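# Fold a napkin diagonally into a flat triangle

## Task

Fold the napkin along its diagonal so that one corner lands on the opposite corner, making a flat, low triangle. All three tips must be spread out to full size and lie flat, pointing away from the fold. The two stacked corners must line up to within about a thumb's width. The whole napkin must rest on the table without touching either arm's base or its mount. The carried corner may be placed or allowed to drop onto its target. The try fails if the napkin slips out of a gripper while that gripper is sweeping sideways fast enough to throw it, even if the other gripper catches it. The fold only counts if it stays in place without the robot holding it. At the end both arms, grippers included, should hang in free air touching nothing through the final second after the scene has settled, and the scene must come to rest.

## Robot and tools

Robot: two six-joint arms, left_arm and right_arm, each with a two-finger parallel gripper. The arm names do not refer to sides of any camera image. left_arm sits on the +y side of the table.

Frame: all printed gripper positions share one scene frame. The origin is on the table surface midway between the arms, +x points out over the table, +z points up. Positions are in metres and orientations are quaternions in w,x,y,z order. Printed hand positions can be off from the real ones, more so when an arm is stretched far out. A gripper's fingers point along its own +z and close along its own y. The reported point sits between the finger pads, roughly 1 cm short of the fingertips.

Command row: every row is one flat list of 14 numbers covering both arms, even when only one arm moves. The first 7 are left_arm and the next 7 are right_arm. Within each block the order is shoulder, elbow, wrist roll, wrist pitch, waist, wrist yaw, then gripper opening. Use this order only. The six joint values are absolute target angles in radians, in the same form as the Joint positions line. Stated ranges: shoulder 0.000 to 3.142, elbow 0.000 to 3.142, wrist roll -2.094 to 2.094, wrist pitch -1.571 to 1.571, waist -2.618 to 3.054, wrist yaw -1.571 to 1.571. The true end stops may sit up to 0.036 rad either side of these. A target more than 0.036 rad beyond a stated end, and also further out than the joint's last reading, gets the call refused. Targets past the true stop are clipped to the stop, and the result may then say "joint sent to its limit". If that line is missing, the joint is not necessarily free to go further. The opening runs from -1 (closed) to +1 (fully open, about 0.094 m between the pads). It is an absolute setting on the same scale as grip_measured.

execute_actions(actions): takes a list of actions. Each action is a table of up to 15 rows, and each row lasts one control step of 1/30 s. A short table repeats its final row until the action's 15 steps are used up. An empty list just returns the current state and images. The controller limits each step. It caps how far each joint's target may lead its measured angle: 0.202 waist, 0.258 shoulder, 0.238 elbow, 0.573 wrist pitch, 0.522 wrist yaw and wrist roll. It also scales targets back if they would put a gripper more than 70 mm from where it now is. So a far target may need several actions. To keep a joint still, resend its value from the "Joint targets" line.

move(target, speed, blocking): target is one 14-number row, absolute, in the same layout. All joints follow paths from their current angles and finish together, so the hands trace curves. speed (rad/s, 0.01 to 2, default 0.5) sets the peak rate of whichever joint has the longest way to go. Paths last between 0.5 and 10 s and are cut short at 10 s. Moves do not avoid obstacles or the other arm. Gripper values are applied at the start of the move. The result adds a "move:" line. It gives the ending (done, off_target, moving, held, fault), limits=held or limits=none, and each arm's joint furthest from its target. With blocking=false the call returns after 0.5 s while the motion continues. Use wait(0) to check on it, or stop() to brake, before sending anything else.

wait(seconds): 0 to 10 s. The robot keeps its last command and the call returns early if a running move ends. stop(): brakes a running move, and the braking needs room. zoom_image(camera, region): region is [x0,y0,x1,y1] in pixels of that camera's latest image, at most 504x504.

Reading results: each arm's line shows its gripper pose and grip_measured. Joint positions and Joint velocities list each arm's joints in row order, then the pad gap in metres. "Joint targets" shows what the joints are currently being driven toward. Step readings and HELD marks show steps that were held back. "joint command not followed" means the clearance check altered some joint targets. Torque values carry offsets and noise, so they are weak evidence of contact. MOTOR HOT appears from 75 °C. At 90 °C that arm stops for 10 s, and at 100 °C it goes limp and falls. Both are reported as OVER-TEMPERATURE FAULT. FAULT lines mean an arm stopped.

Gripping: to hold cloth, command an opening about 0.03 below grip_measured, or a little less for a lighter grip. Thin material gets less force. Readings may be off by about 1 mm.

Avoid the following. Do not let the arms collide or push on each other. Do not press hard into the table; faster moves and targets set deeper past a contact hit harder. Do not release the napkin while its gripper is moving sideways quickly. Do not leave cloth draped over a base or mount. Do not hold a load for long, since that heats the motors. The robot keeps holding its last command between calls. Finish by opening, lifting both grippers clear, and letting the scene settle before calling finished_scene.

Each tool is called after "Request:" in YAML: its name, and indented under it one key for each argument.

## Session

Request:
execute_actions:
  actions: []

Scene clock: 0.00 s.
left_arm: end_effector_position=(+0.3971, +0.2195, +0.1486) grip_measured=-0.970 end_effector_quat_wxyz=(+0.300, +0.219, +0.925, -0.076) | right_arm: end_effector_position=(+0.4178, -0.2660, +0.4113) grip_measured=+1.000 end_effector_quat_wxyz=(+0.706, -0.064, +0.703, +0.059)
Joint names: [shoulder, elbow, wrist roll, wrist pitch, waist, wrist yaw]
Joint positions: left_arm=[ 1.445  1.083  0.094 -0.583 -0.482  0.079  0.001] | right_arm=[ 1.052  1.061 -0.008 -0.004 -0.005  0.016  0.094]
Joint velocities: left_arm=[-0.012 -0.007  0.051 -0.051 -0.007  0.037 -0.   ] | right_arm=[-0.017  0.007 -0.051  0.037  0.012 -0.022  0.   ]
Joint torques (N m, as the arm reports them, + toward a larger angle): no reading
Motor temperatures (°C, as the motors report them): left_arm=[19 18 18 21 16 16] | right_arm=[20 16 17 18 19 17]
Joint targets: left_arm=[1.438 1.090 0.093 -0.581 -0.482 0.083] | right_arm=[1.045 1.073 -0.005 -0.001 -0.005 0.016]

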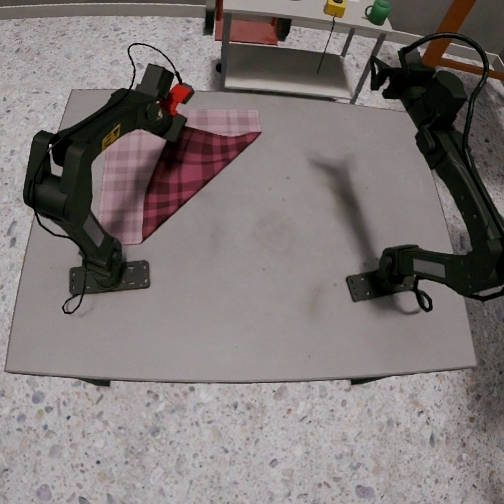

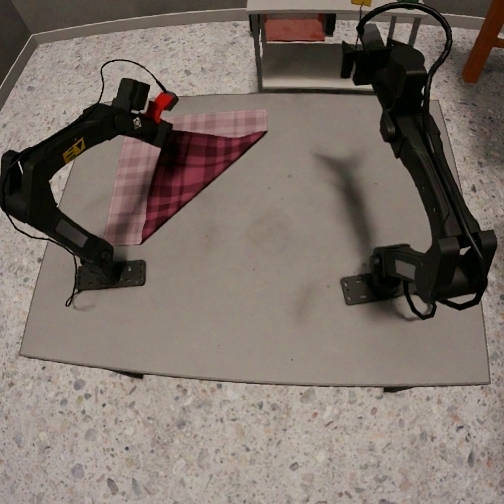

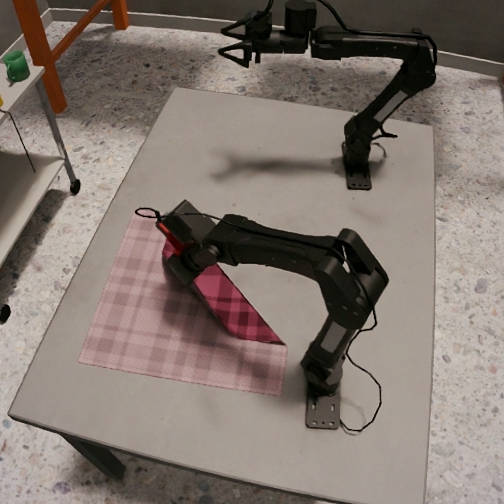

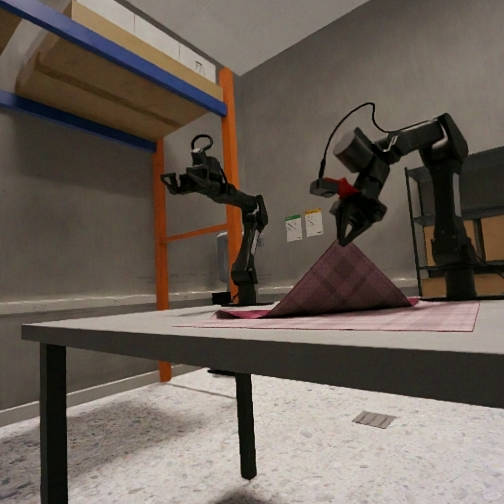

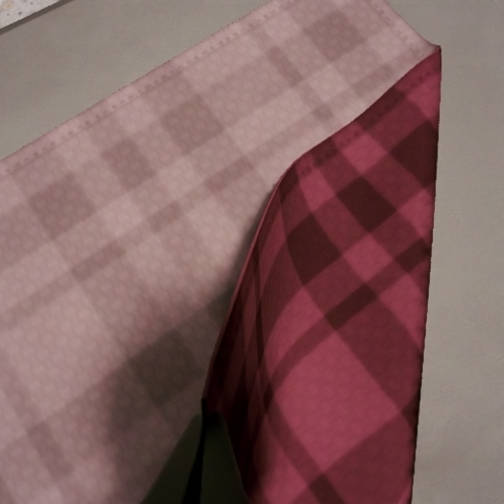

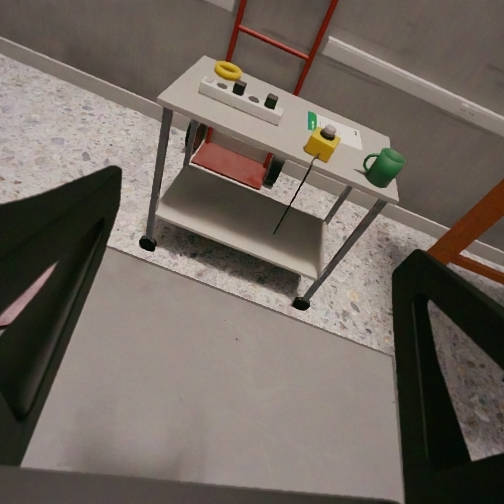

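Target about (0.60, 0.43).

Request:
move:
  target: [2.1,1.62,0.093,-0.47,-0.05,0.083,-1,1.045,1.073,-0.005,-0.001,-0.005,0.016,1]
  speed: 0.25

Scene clock: 4.97 s.
left_arm: end_effector_position=(+0.5723, +0.3928, +0.0751) grip_measured=-0.970 end_effector_quat_wxyz=(+0.289, +0.016, +0.957, -0.012) | right_arm: end_effector_position=(+0.4178, -0.2660, +0.4113) grip_measured=+1.000 end_effector_quat_wxyz=(+0.706, -0.064, +0.703, +0.059)
Joint names: [shoulder, elbow, wrist roll, wrist pitch, waist, wrist yaw]
Joint positions: left_arm=[ 2.092  1.589  0.094 -0.486 -0.053  0.079  0.001] | right_arm=[ 1.052  1.061 -0.008 -0.004 -0.005  0.016  0.094]
Joint velocities: left_arm=[-0.007  0.007  0.051 -0.022 -0.002 -0.007  0.001] | right_arm=[-0.007  0.012 -0.037  0.022 -0.012  0.022  0.   ]
Joint torques (N m, as the arm reports them, + toward a larger angle): left_arm=[-11.29   8.52  -0.01   1.36   0.32   0.09] | right_arm=[-2.43  7.95  0.04  1.68  0.    0.  ]
Motor temperatures (°C, as the motors report them): left_arm=[20 19 18 22 16 16] | right_arm=[20 16 17 19 19 17]
Joint targets: left_arm=[2.100 1.620 0.093 -0.470 -0.050 0.083] | right_arm=[1.045 1.073 -0.005 -0.001 -0.005 0.016]
move: off_target (left_arm); limits=none; left_arm: farthest joint: the elbow, 0.031 radians from its target (0.537 radians at the start); right_arm: farthest joint: the elbow, 0.012 radians from its target (0.012 radians at the start)

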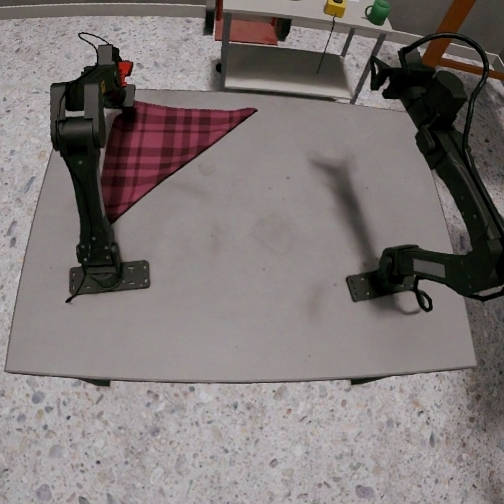

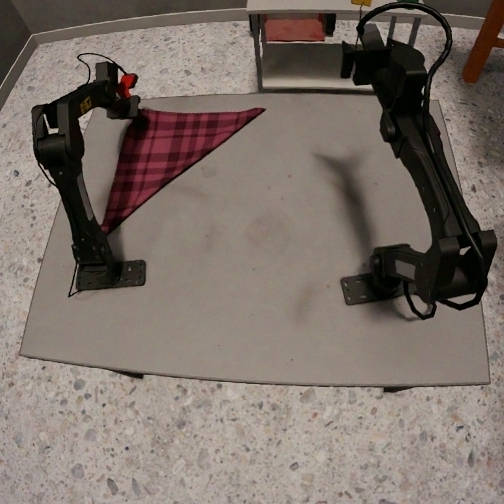

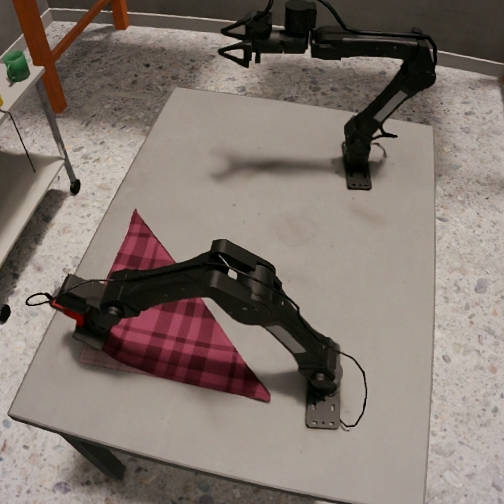

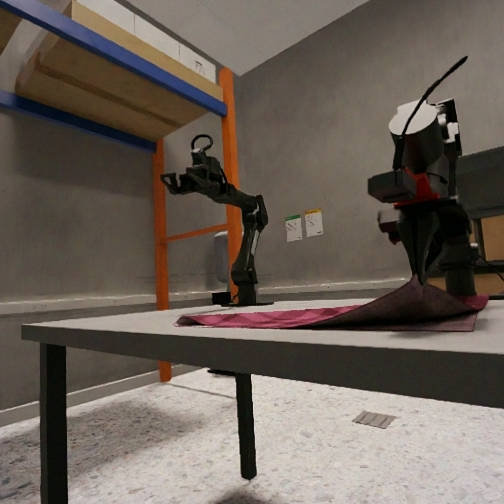

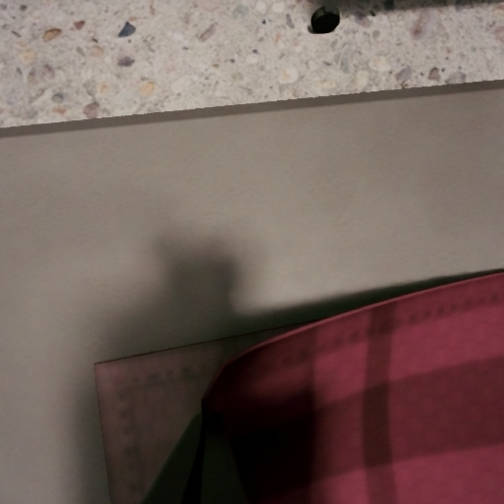

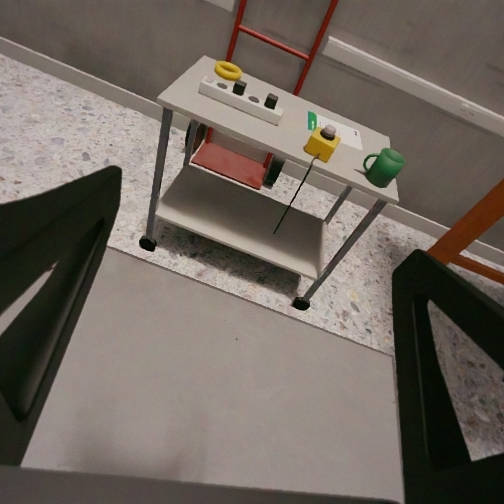

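Slightly overpulled forward; lower straight with a lateral shift.

Request:
move:
  target: [2.175,1.62,0.093,-0.47,-0.02,0.083,-1,1.045,1.073,-0.005,-0.001,-0.005,0.016,1]
  speed: 0.08

Request:
zoom_image:
  camera: "cam_high"
  region: [50,200,300,420]

Scene clock: 10.37 s.
left_arm: end_effector_position=(+0.5677, +0.4059, +0.0396) grip_measured=-0.970 end_effector_quat_wxyz=(+0.257, +0.002, +0.966, -0.012) | right_arm: end_effector_position=(+0.4178, -0.2660, +0.4113) grip_measured=+1.000 end_effector_quat_wxyz=(+0.706, -0.064, +0.703, +0.059)
Joint names: [shoulder, elbow, wrist roll, wrist pitch, waist, wrist yaw]
Joint positions: left_arm=[ 2.162  1.589  0.094 -0.483 -0.027  0.079  0.001] | right_arm=[ 1.052  1.061 -0.008 -0.004 -0.005  0.016  0.094]
Joint velocities: left_arm=[ 0.002 -0.002 -0.007 -0.11   0.002  0.007  0.001] | right_arm=[ 0.007  0.002 -0.007 -0.037 -0.007 -0.022  0.   ]
Joint torques (N m, as the arm reports them, + toward a larger angle): left_arm=[-11.31   8.5    0.05   1.19   0.84   0.06] | right_arm=[-2.36  8.01  0.05  1.67 -0.07  0.  ]
Motor temperatures (°C, as the motors report them): left_arm=[21 19 18 22 16 16] | right_arm=[20 17 17 21 19 17]
Joint targets: left_arm=[2.175 1.620 0.093 -0.470 -0.020 0.083] | right_arm=[1.045 1.073 -0.005 -0.001 -0.005 0.016]
move: off_target (left_arm); limits=none; left_arm: farthest joint: the elbow, 0.031 radians from its target (0.031 radians at the start); right_arm: farthest joint: the elbow, 0.012 radians from its target (0.012 radians at the start)

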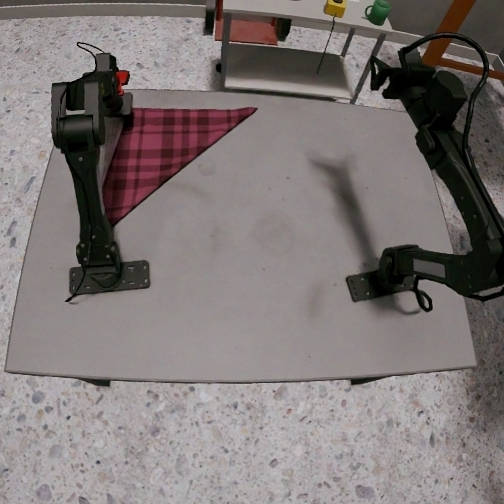

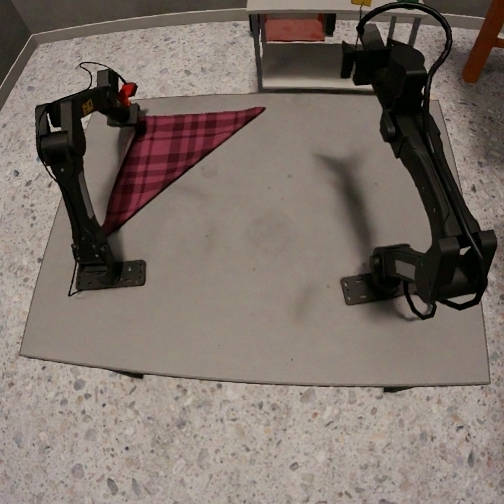

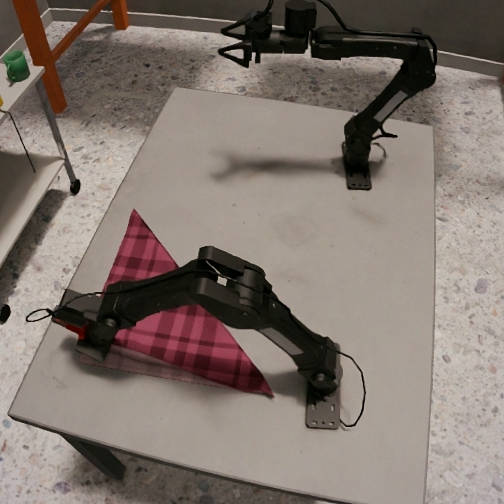

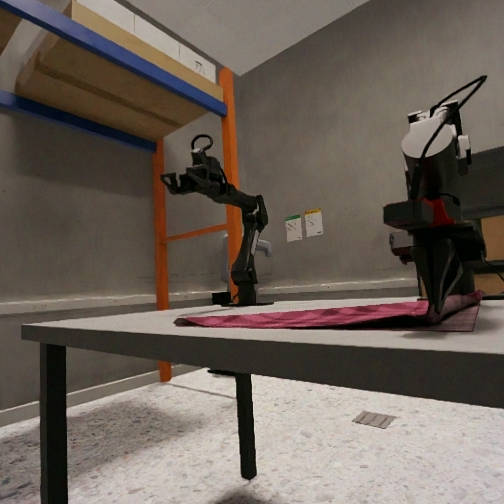

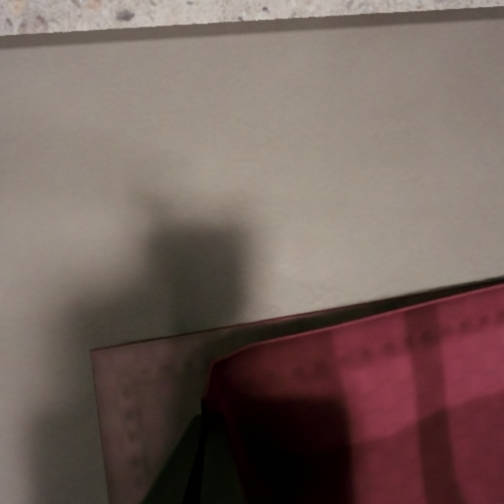

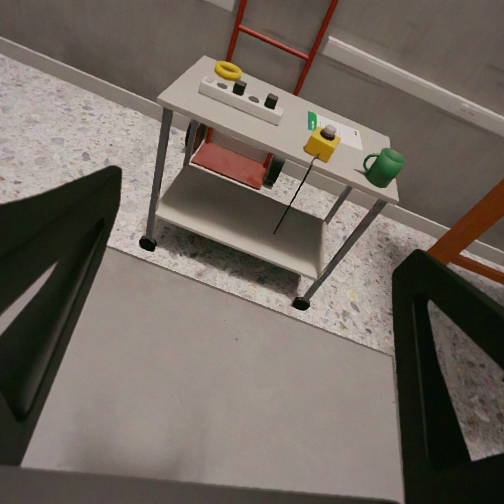

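Region (50, 200, 300, 420) of cam_high's 504x504 image, scaled by 2.016, with more detail than that image has; it fills the top 444 rows of this view, and the rest is white.

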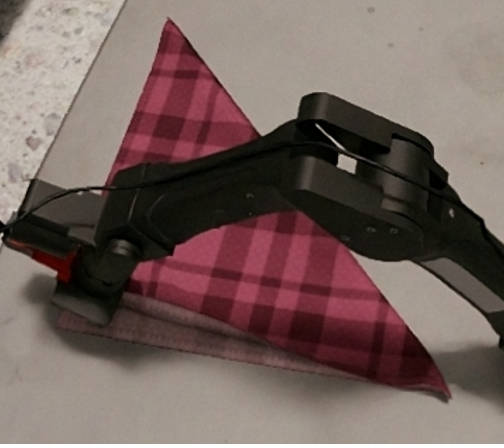

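Request:
move:
  target: [2.19,1.635,0.093,-0.47,0.012,0.083,-1,1.045,1.073,-0.005,-0.001,-0.005,0.016,1]
  speed: 0.05

Request:
move:
  target: [2.19,1.635,0.093,-0.47,0.012,0.083,0.3,1.045,1.073,-0.005,-0.001,-0.005,0.016,1]

Request:
move:
  target: [1.9,1.5,0.093,-0.7,0.012,0.083,0.3,1.045,1.073,-0.005,-0.001,-0.005,0.016,1]
  speed: 0.25

Scene clock: 14.93 s.
left_arm: end_effector_position=(+0.5701, +0.4231, +0.0385) grip_measured=-0.970 end_effector_quat_wxyz=(+0.259, -0.013, +0.966, -0.008) | right_arm: end_effector_position=(+0.4178, -0.2660, +0.4113) grip_measured=+1.000 end_effector_quat_wxyz=(+0.706, -0.064, +0.703, +0.059)
Joint names: [shoulder, elbow, wrist roll, wrist pitch, waist, wrist yaw]
Joint positions: left_arm=[ 2.177  1.607  0.094 -0.483  0.005  0.079  0.001] | right_arm=[ 1.052  1.061 -0.008 -0.004 -0.005  0.016  0.094]
Joint velocities: left_arm=[-0.002 -0.002  0.022 -0.022 -0.002  0.037 -0.   ] | right_arm=[-0.007 -0.017  0.007  0.095  0.012 -0.022  0.   ]
Joint torques (N m, as the arm reports them, + toward a larger angle): left_arm=[-11.34   8.33   0.04   1.23   0.59   0.1 ] | right_arm=[-2.39  7.92  0.03  1.66 -0.01  0.01]
Motor temperatures (°C, as the motors report them): left_arm=[21 20 18 23 16 16] | right_arm=[20 17 17 21 19 17]
Joint targets: left_arm=[2.190 1.635 0.093 -0.470 0.012 0.083] | right_arm=[1.045 1.073 -0.005 -0.001 -0.005 0.016]
move: off_target (left_arm); limits=none; left_arm: farthest joint: the elbow, 0.028 radians from its target (0.046 radians at the start); right_arm: farthest joint: the elbow, 0.012 radians from its target (0.012 radians at the start)

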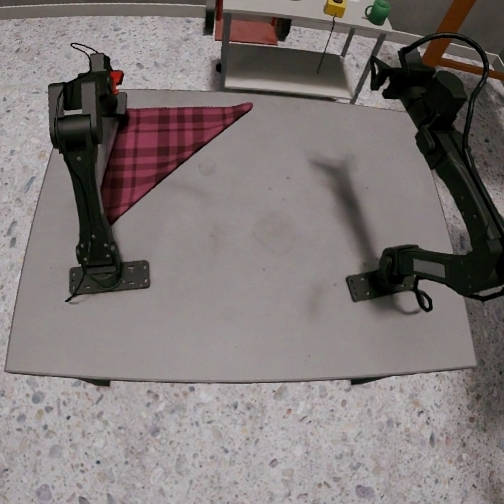

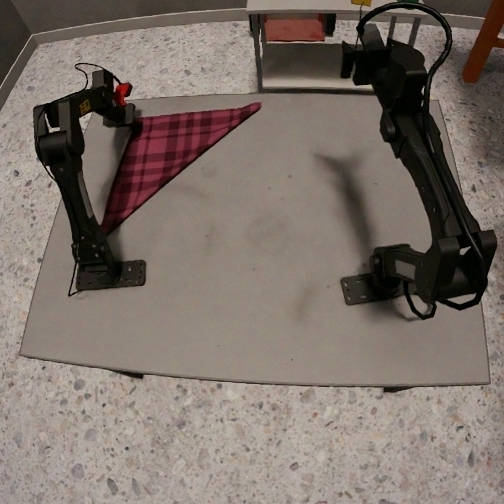

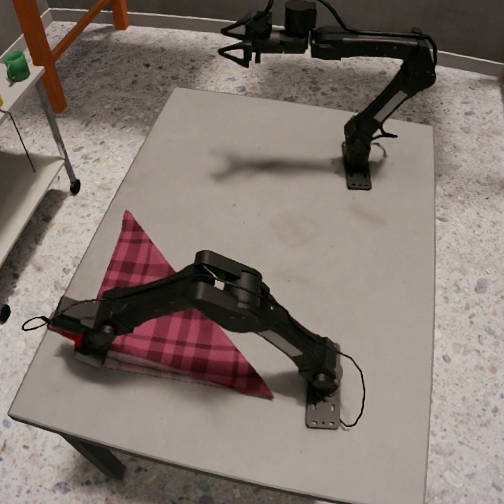

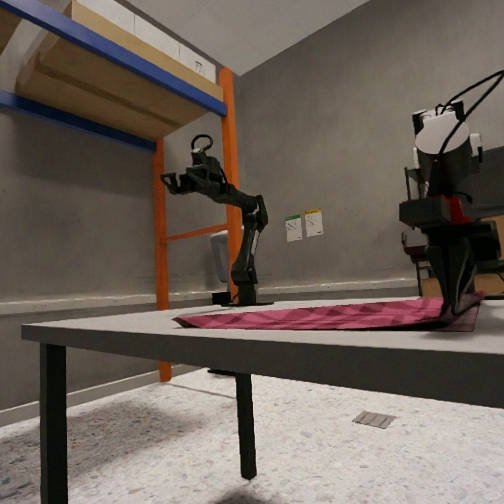

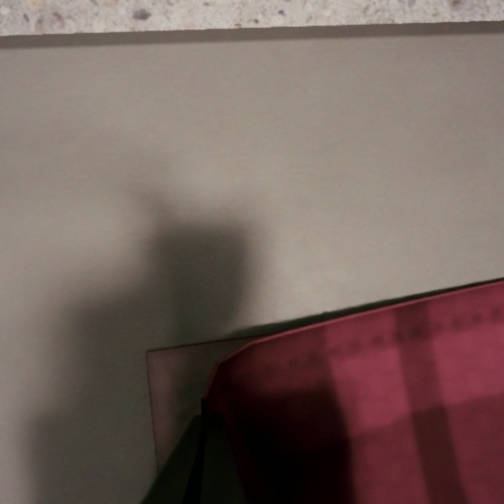

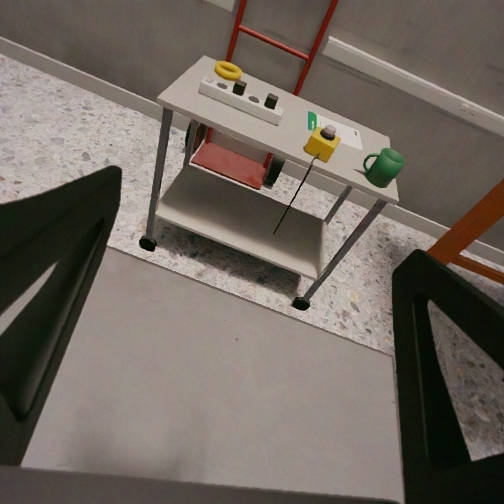

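Scene clock: 15.63 s.
left_arm: end_effector_position=(+0.5701, +0.4231, +0.0385) grip_measured=+0.297 end_effector_quat_wxyz=(+0.259, -0.013, +0.966, -0.008) | right_arm: end_effector_position=(+0.4178, -0.2660, +0.4113) grip_measured=+1.000 end_effector_quat_wxyz=(+0.706, -0.064, +0.703, +0.059)
Joint names: [shoulder, elbow, wrist roll, wrist pitch, waist, wrist yaw]
Joint positions: left_arm=[ 2.177  1.607  0.094 -0.483  0.005  0.079  0.061] | right_arm=[ 1.052  1.061 -0.008 -0.004 -0.005  0.016  0.094]
Joint velocities: left_arm=[ 0.012  0.002 -0.022 -0.051 -0.007 -0.007 -0.001] | right_arm=[-0.002  0.002 -0.022 -0.007  0.022 -0.007  0.   ]
Joint torques (N m, as the arm reports them, + toward a larger angle): left_arm=[-11.37   8.22   0.     1.2    0.77   0.06] | right_arm=[-2.44  7.92  0.05  1.67 -0.08  0.01]
Motor temperatures (°C, as the motors report them): left_arm=[22 20 18 23 16 16] | right_arm=[20 17 17 21 19 17]
Joint targets: left_arm=[2.190 1.635 0.093 -0.470 0.012 0.083] | right_arm=[1.045 1.073 -0.005 -0.001 -0.005 0.016]
move: off_target (left_arm); limits=none; left_arm: farthest joint: the elbow, 0.028 radians from its target (0.028 radians at the start); right_arm: farthest joint: the elbow, 0.012 radians from its target (0.012 radians at the start)

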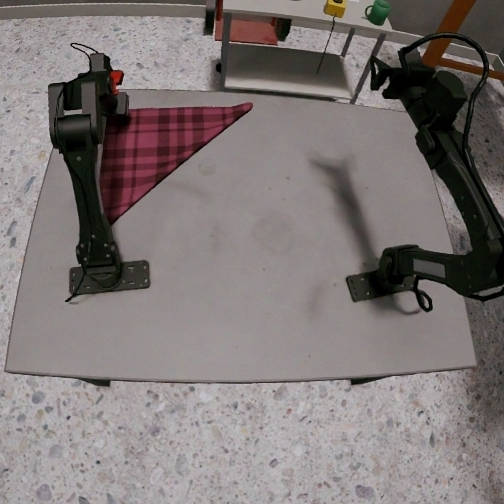

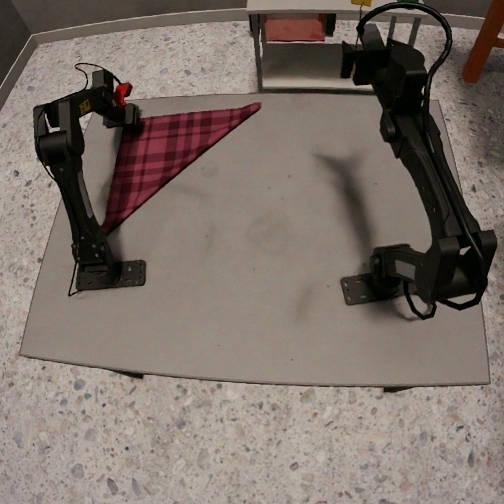

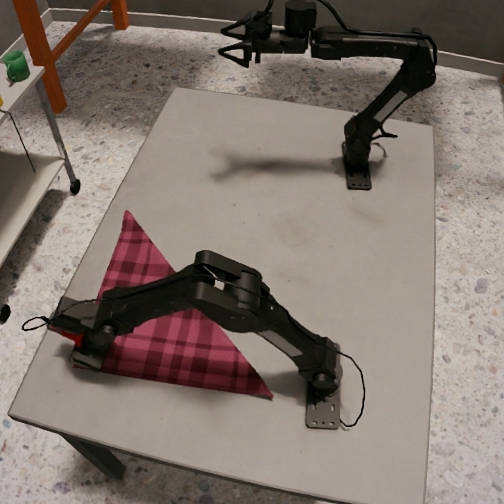

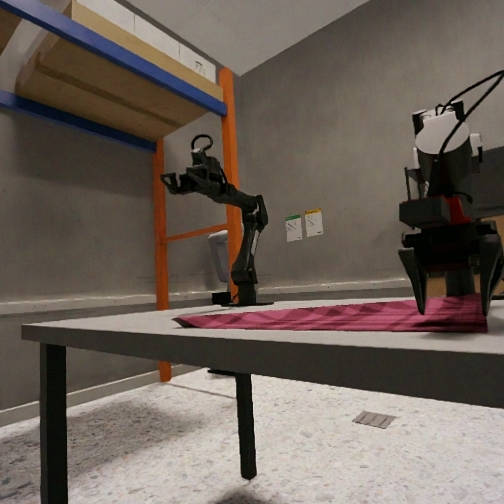

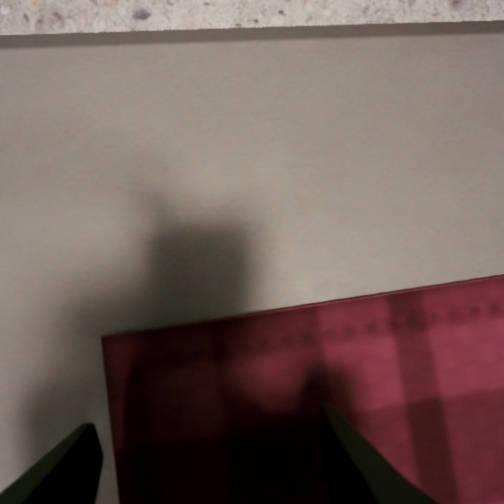

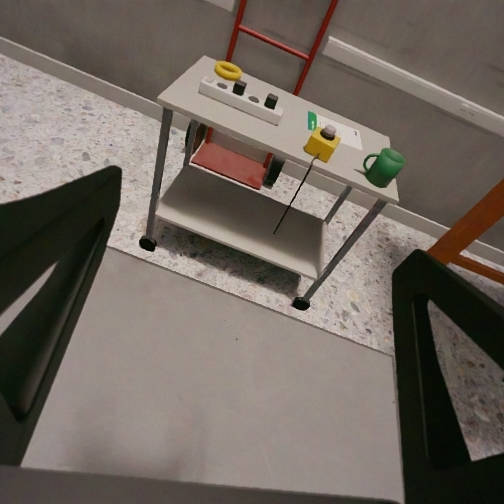

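Scene clock: 17.37 s.
left_arm: end_effector_position=(+0.5122, +0.4149, +0.1049) grip_measured=+0.297 end_effector_quat_wxyz=(+0.239, -0.014, +0.971, -0.011) | right_arm: end_effector_position=(+0.4178, -0.2660, +0.4113) grip_measured=+1.000 end_effector_quat_wxyz=(+0.706, -0.064, +0.703, +0.059)
Joint names: [shoulder, elbow, wrist roll, wrist pitch, waist, wrist yaw]
Joint positions: left_arm=[ 1.921  1.516  0.094 -0.689  0.005  0.079  0.061] | right_arm=[ 1.052  1.061 -0.008 -0.004 -0.005  0.016  0.094]
Joint velocities: left_arm=[ 0.027  0.002  0.051 -0.066 -0.007 -0.095 -0.   ] | right_arm=[-0.027 -0.002 -0.066  0.007  0.002 -0.037  0.   ]
Joint torques (N m, as the arm reports them, + toward a larger angle): left_arm=[-12.25   5.48  -0.05   0.93   0.79   0.07] | right_arm=[-2.48  7.95  0.03  1.66  0.06 -0.01]
Motor temperatures (°C, as the motors report them): left_arm=[22 20 18 23 16 16] | right_arm=[20 17 17 22 19 17]
Joint targets: left_arm=[1.900 1.500 0.093 -0.700 0.012 0.083] | right_arm=[1.045 1.073 -0.005 -0.001 -0.005 0.016]
move: off_target (left_arm); limits=none; left_arm: farthest joint: the shoulder, 0.021 radians from its target (0.277 radians at the start); right_arm: farthest joint: the elbow, 0.012 radians from its target (0.012 radians at the start)

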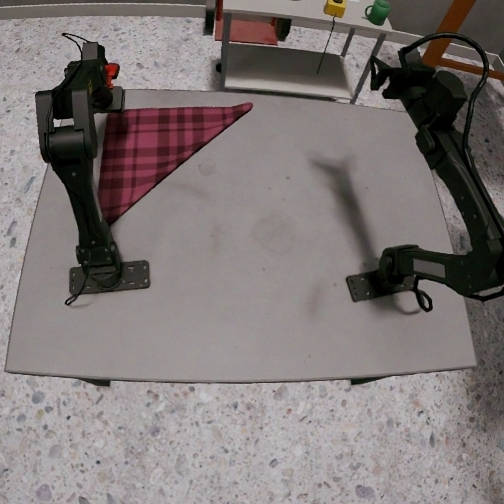

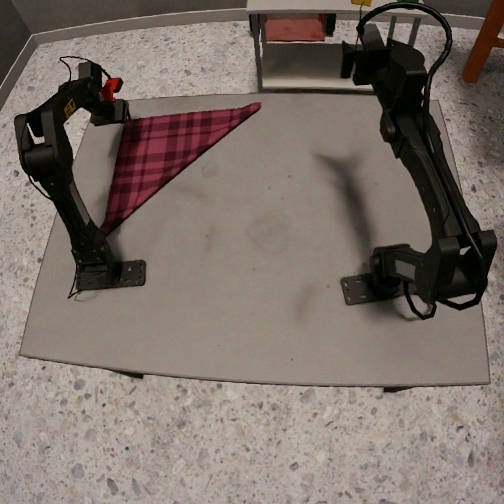

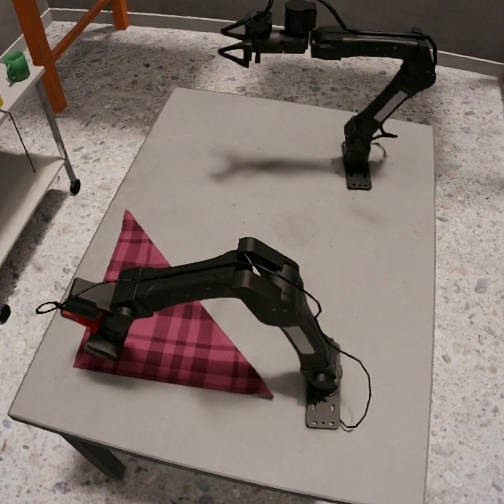

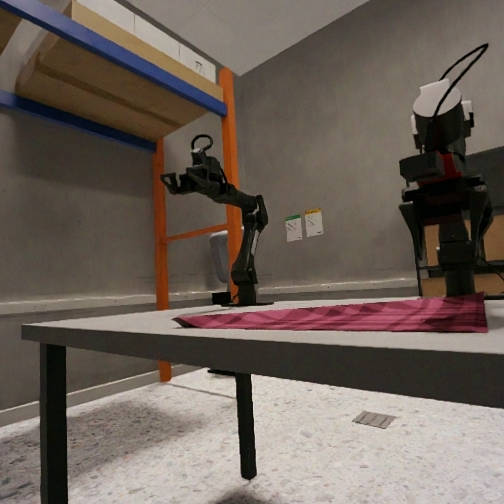

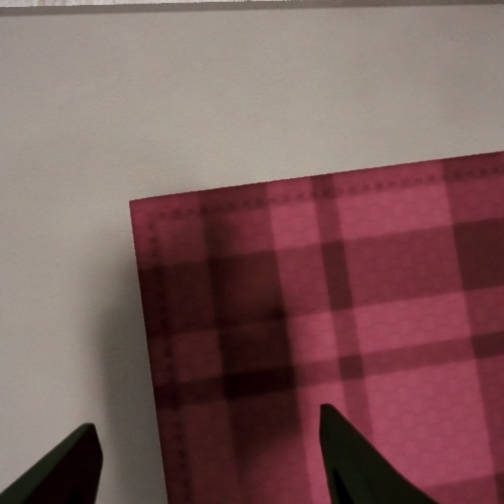

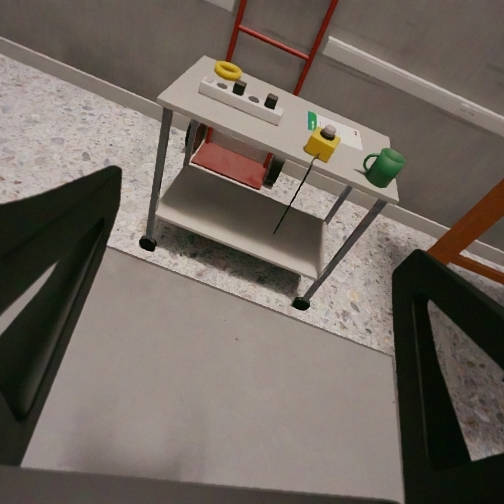

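Offset about 1.5 cm.

Request:
finished_scene:
  scene: 2

The scene is finished: the task was done.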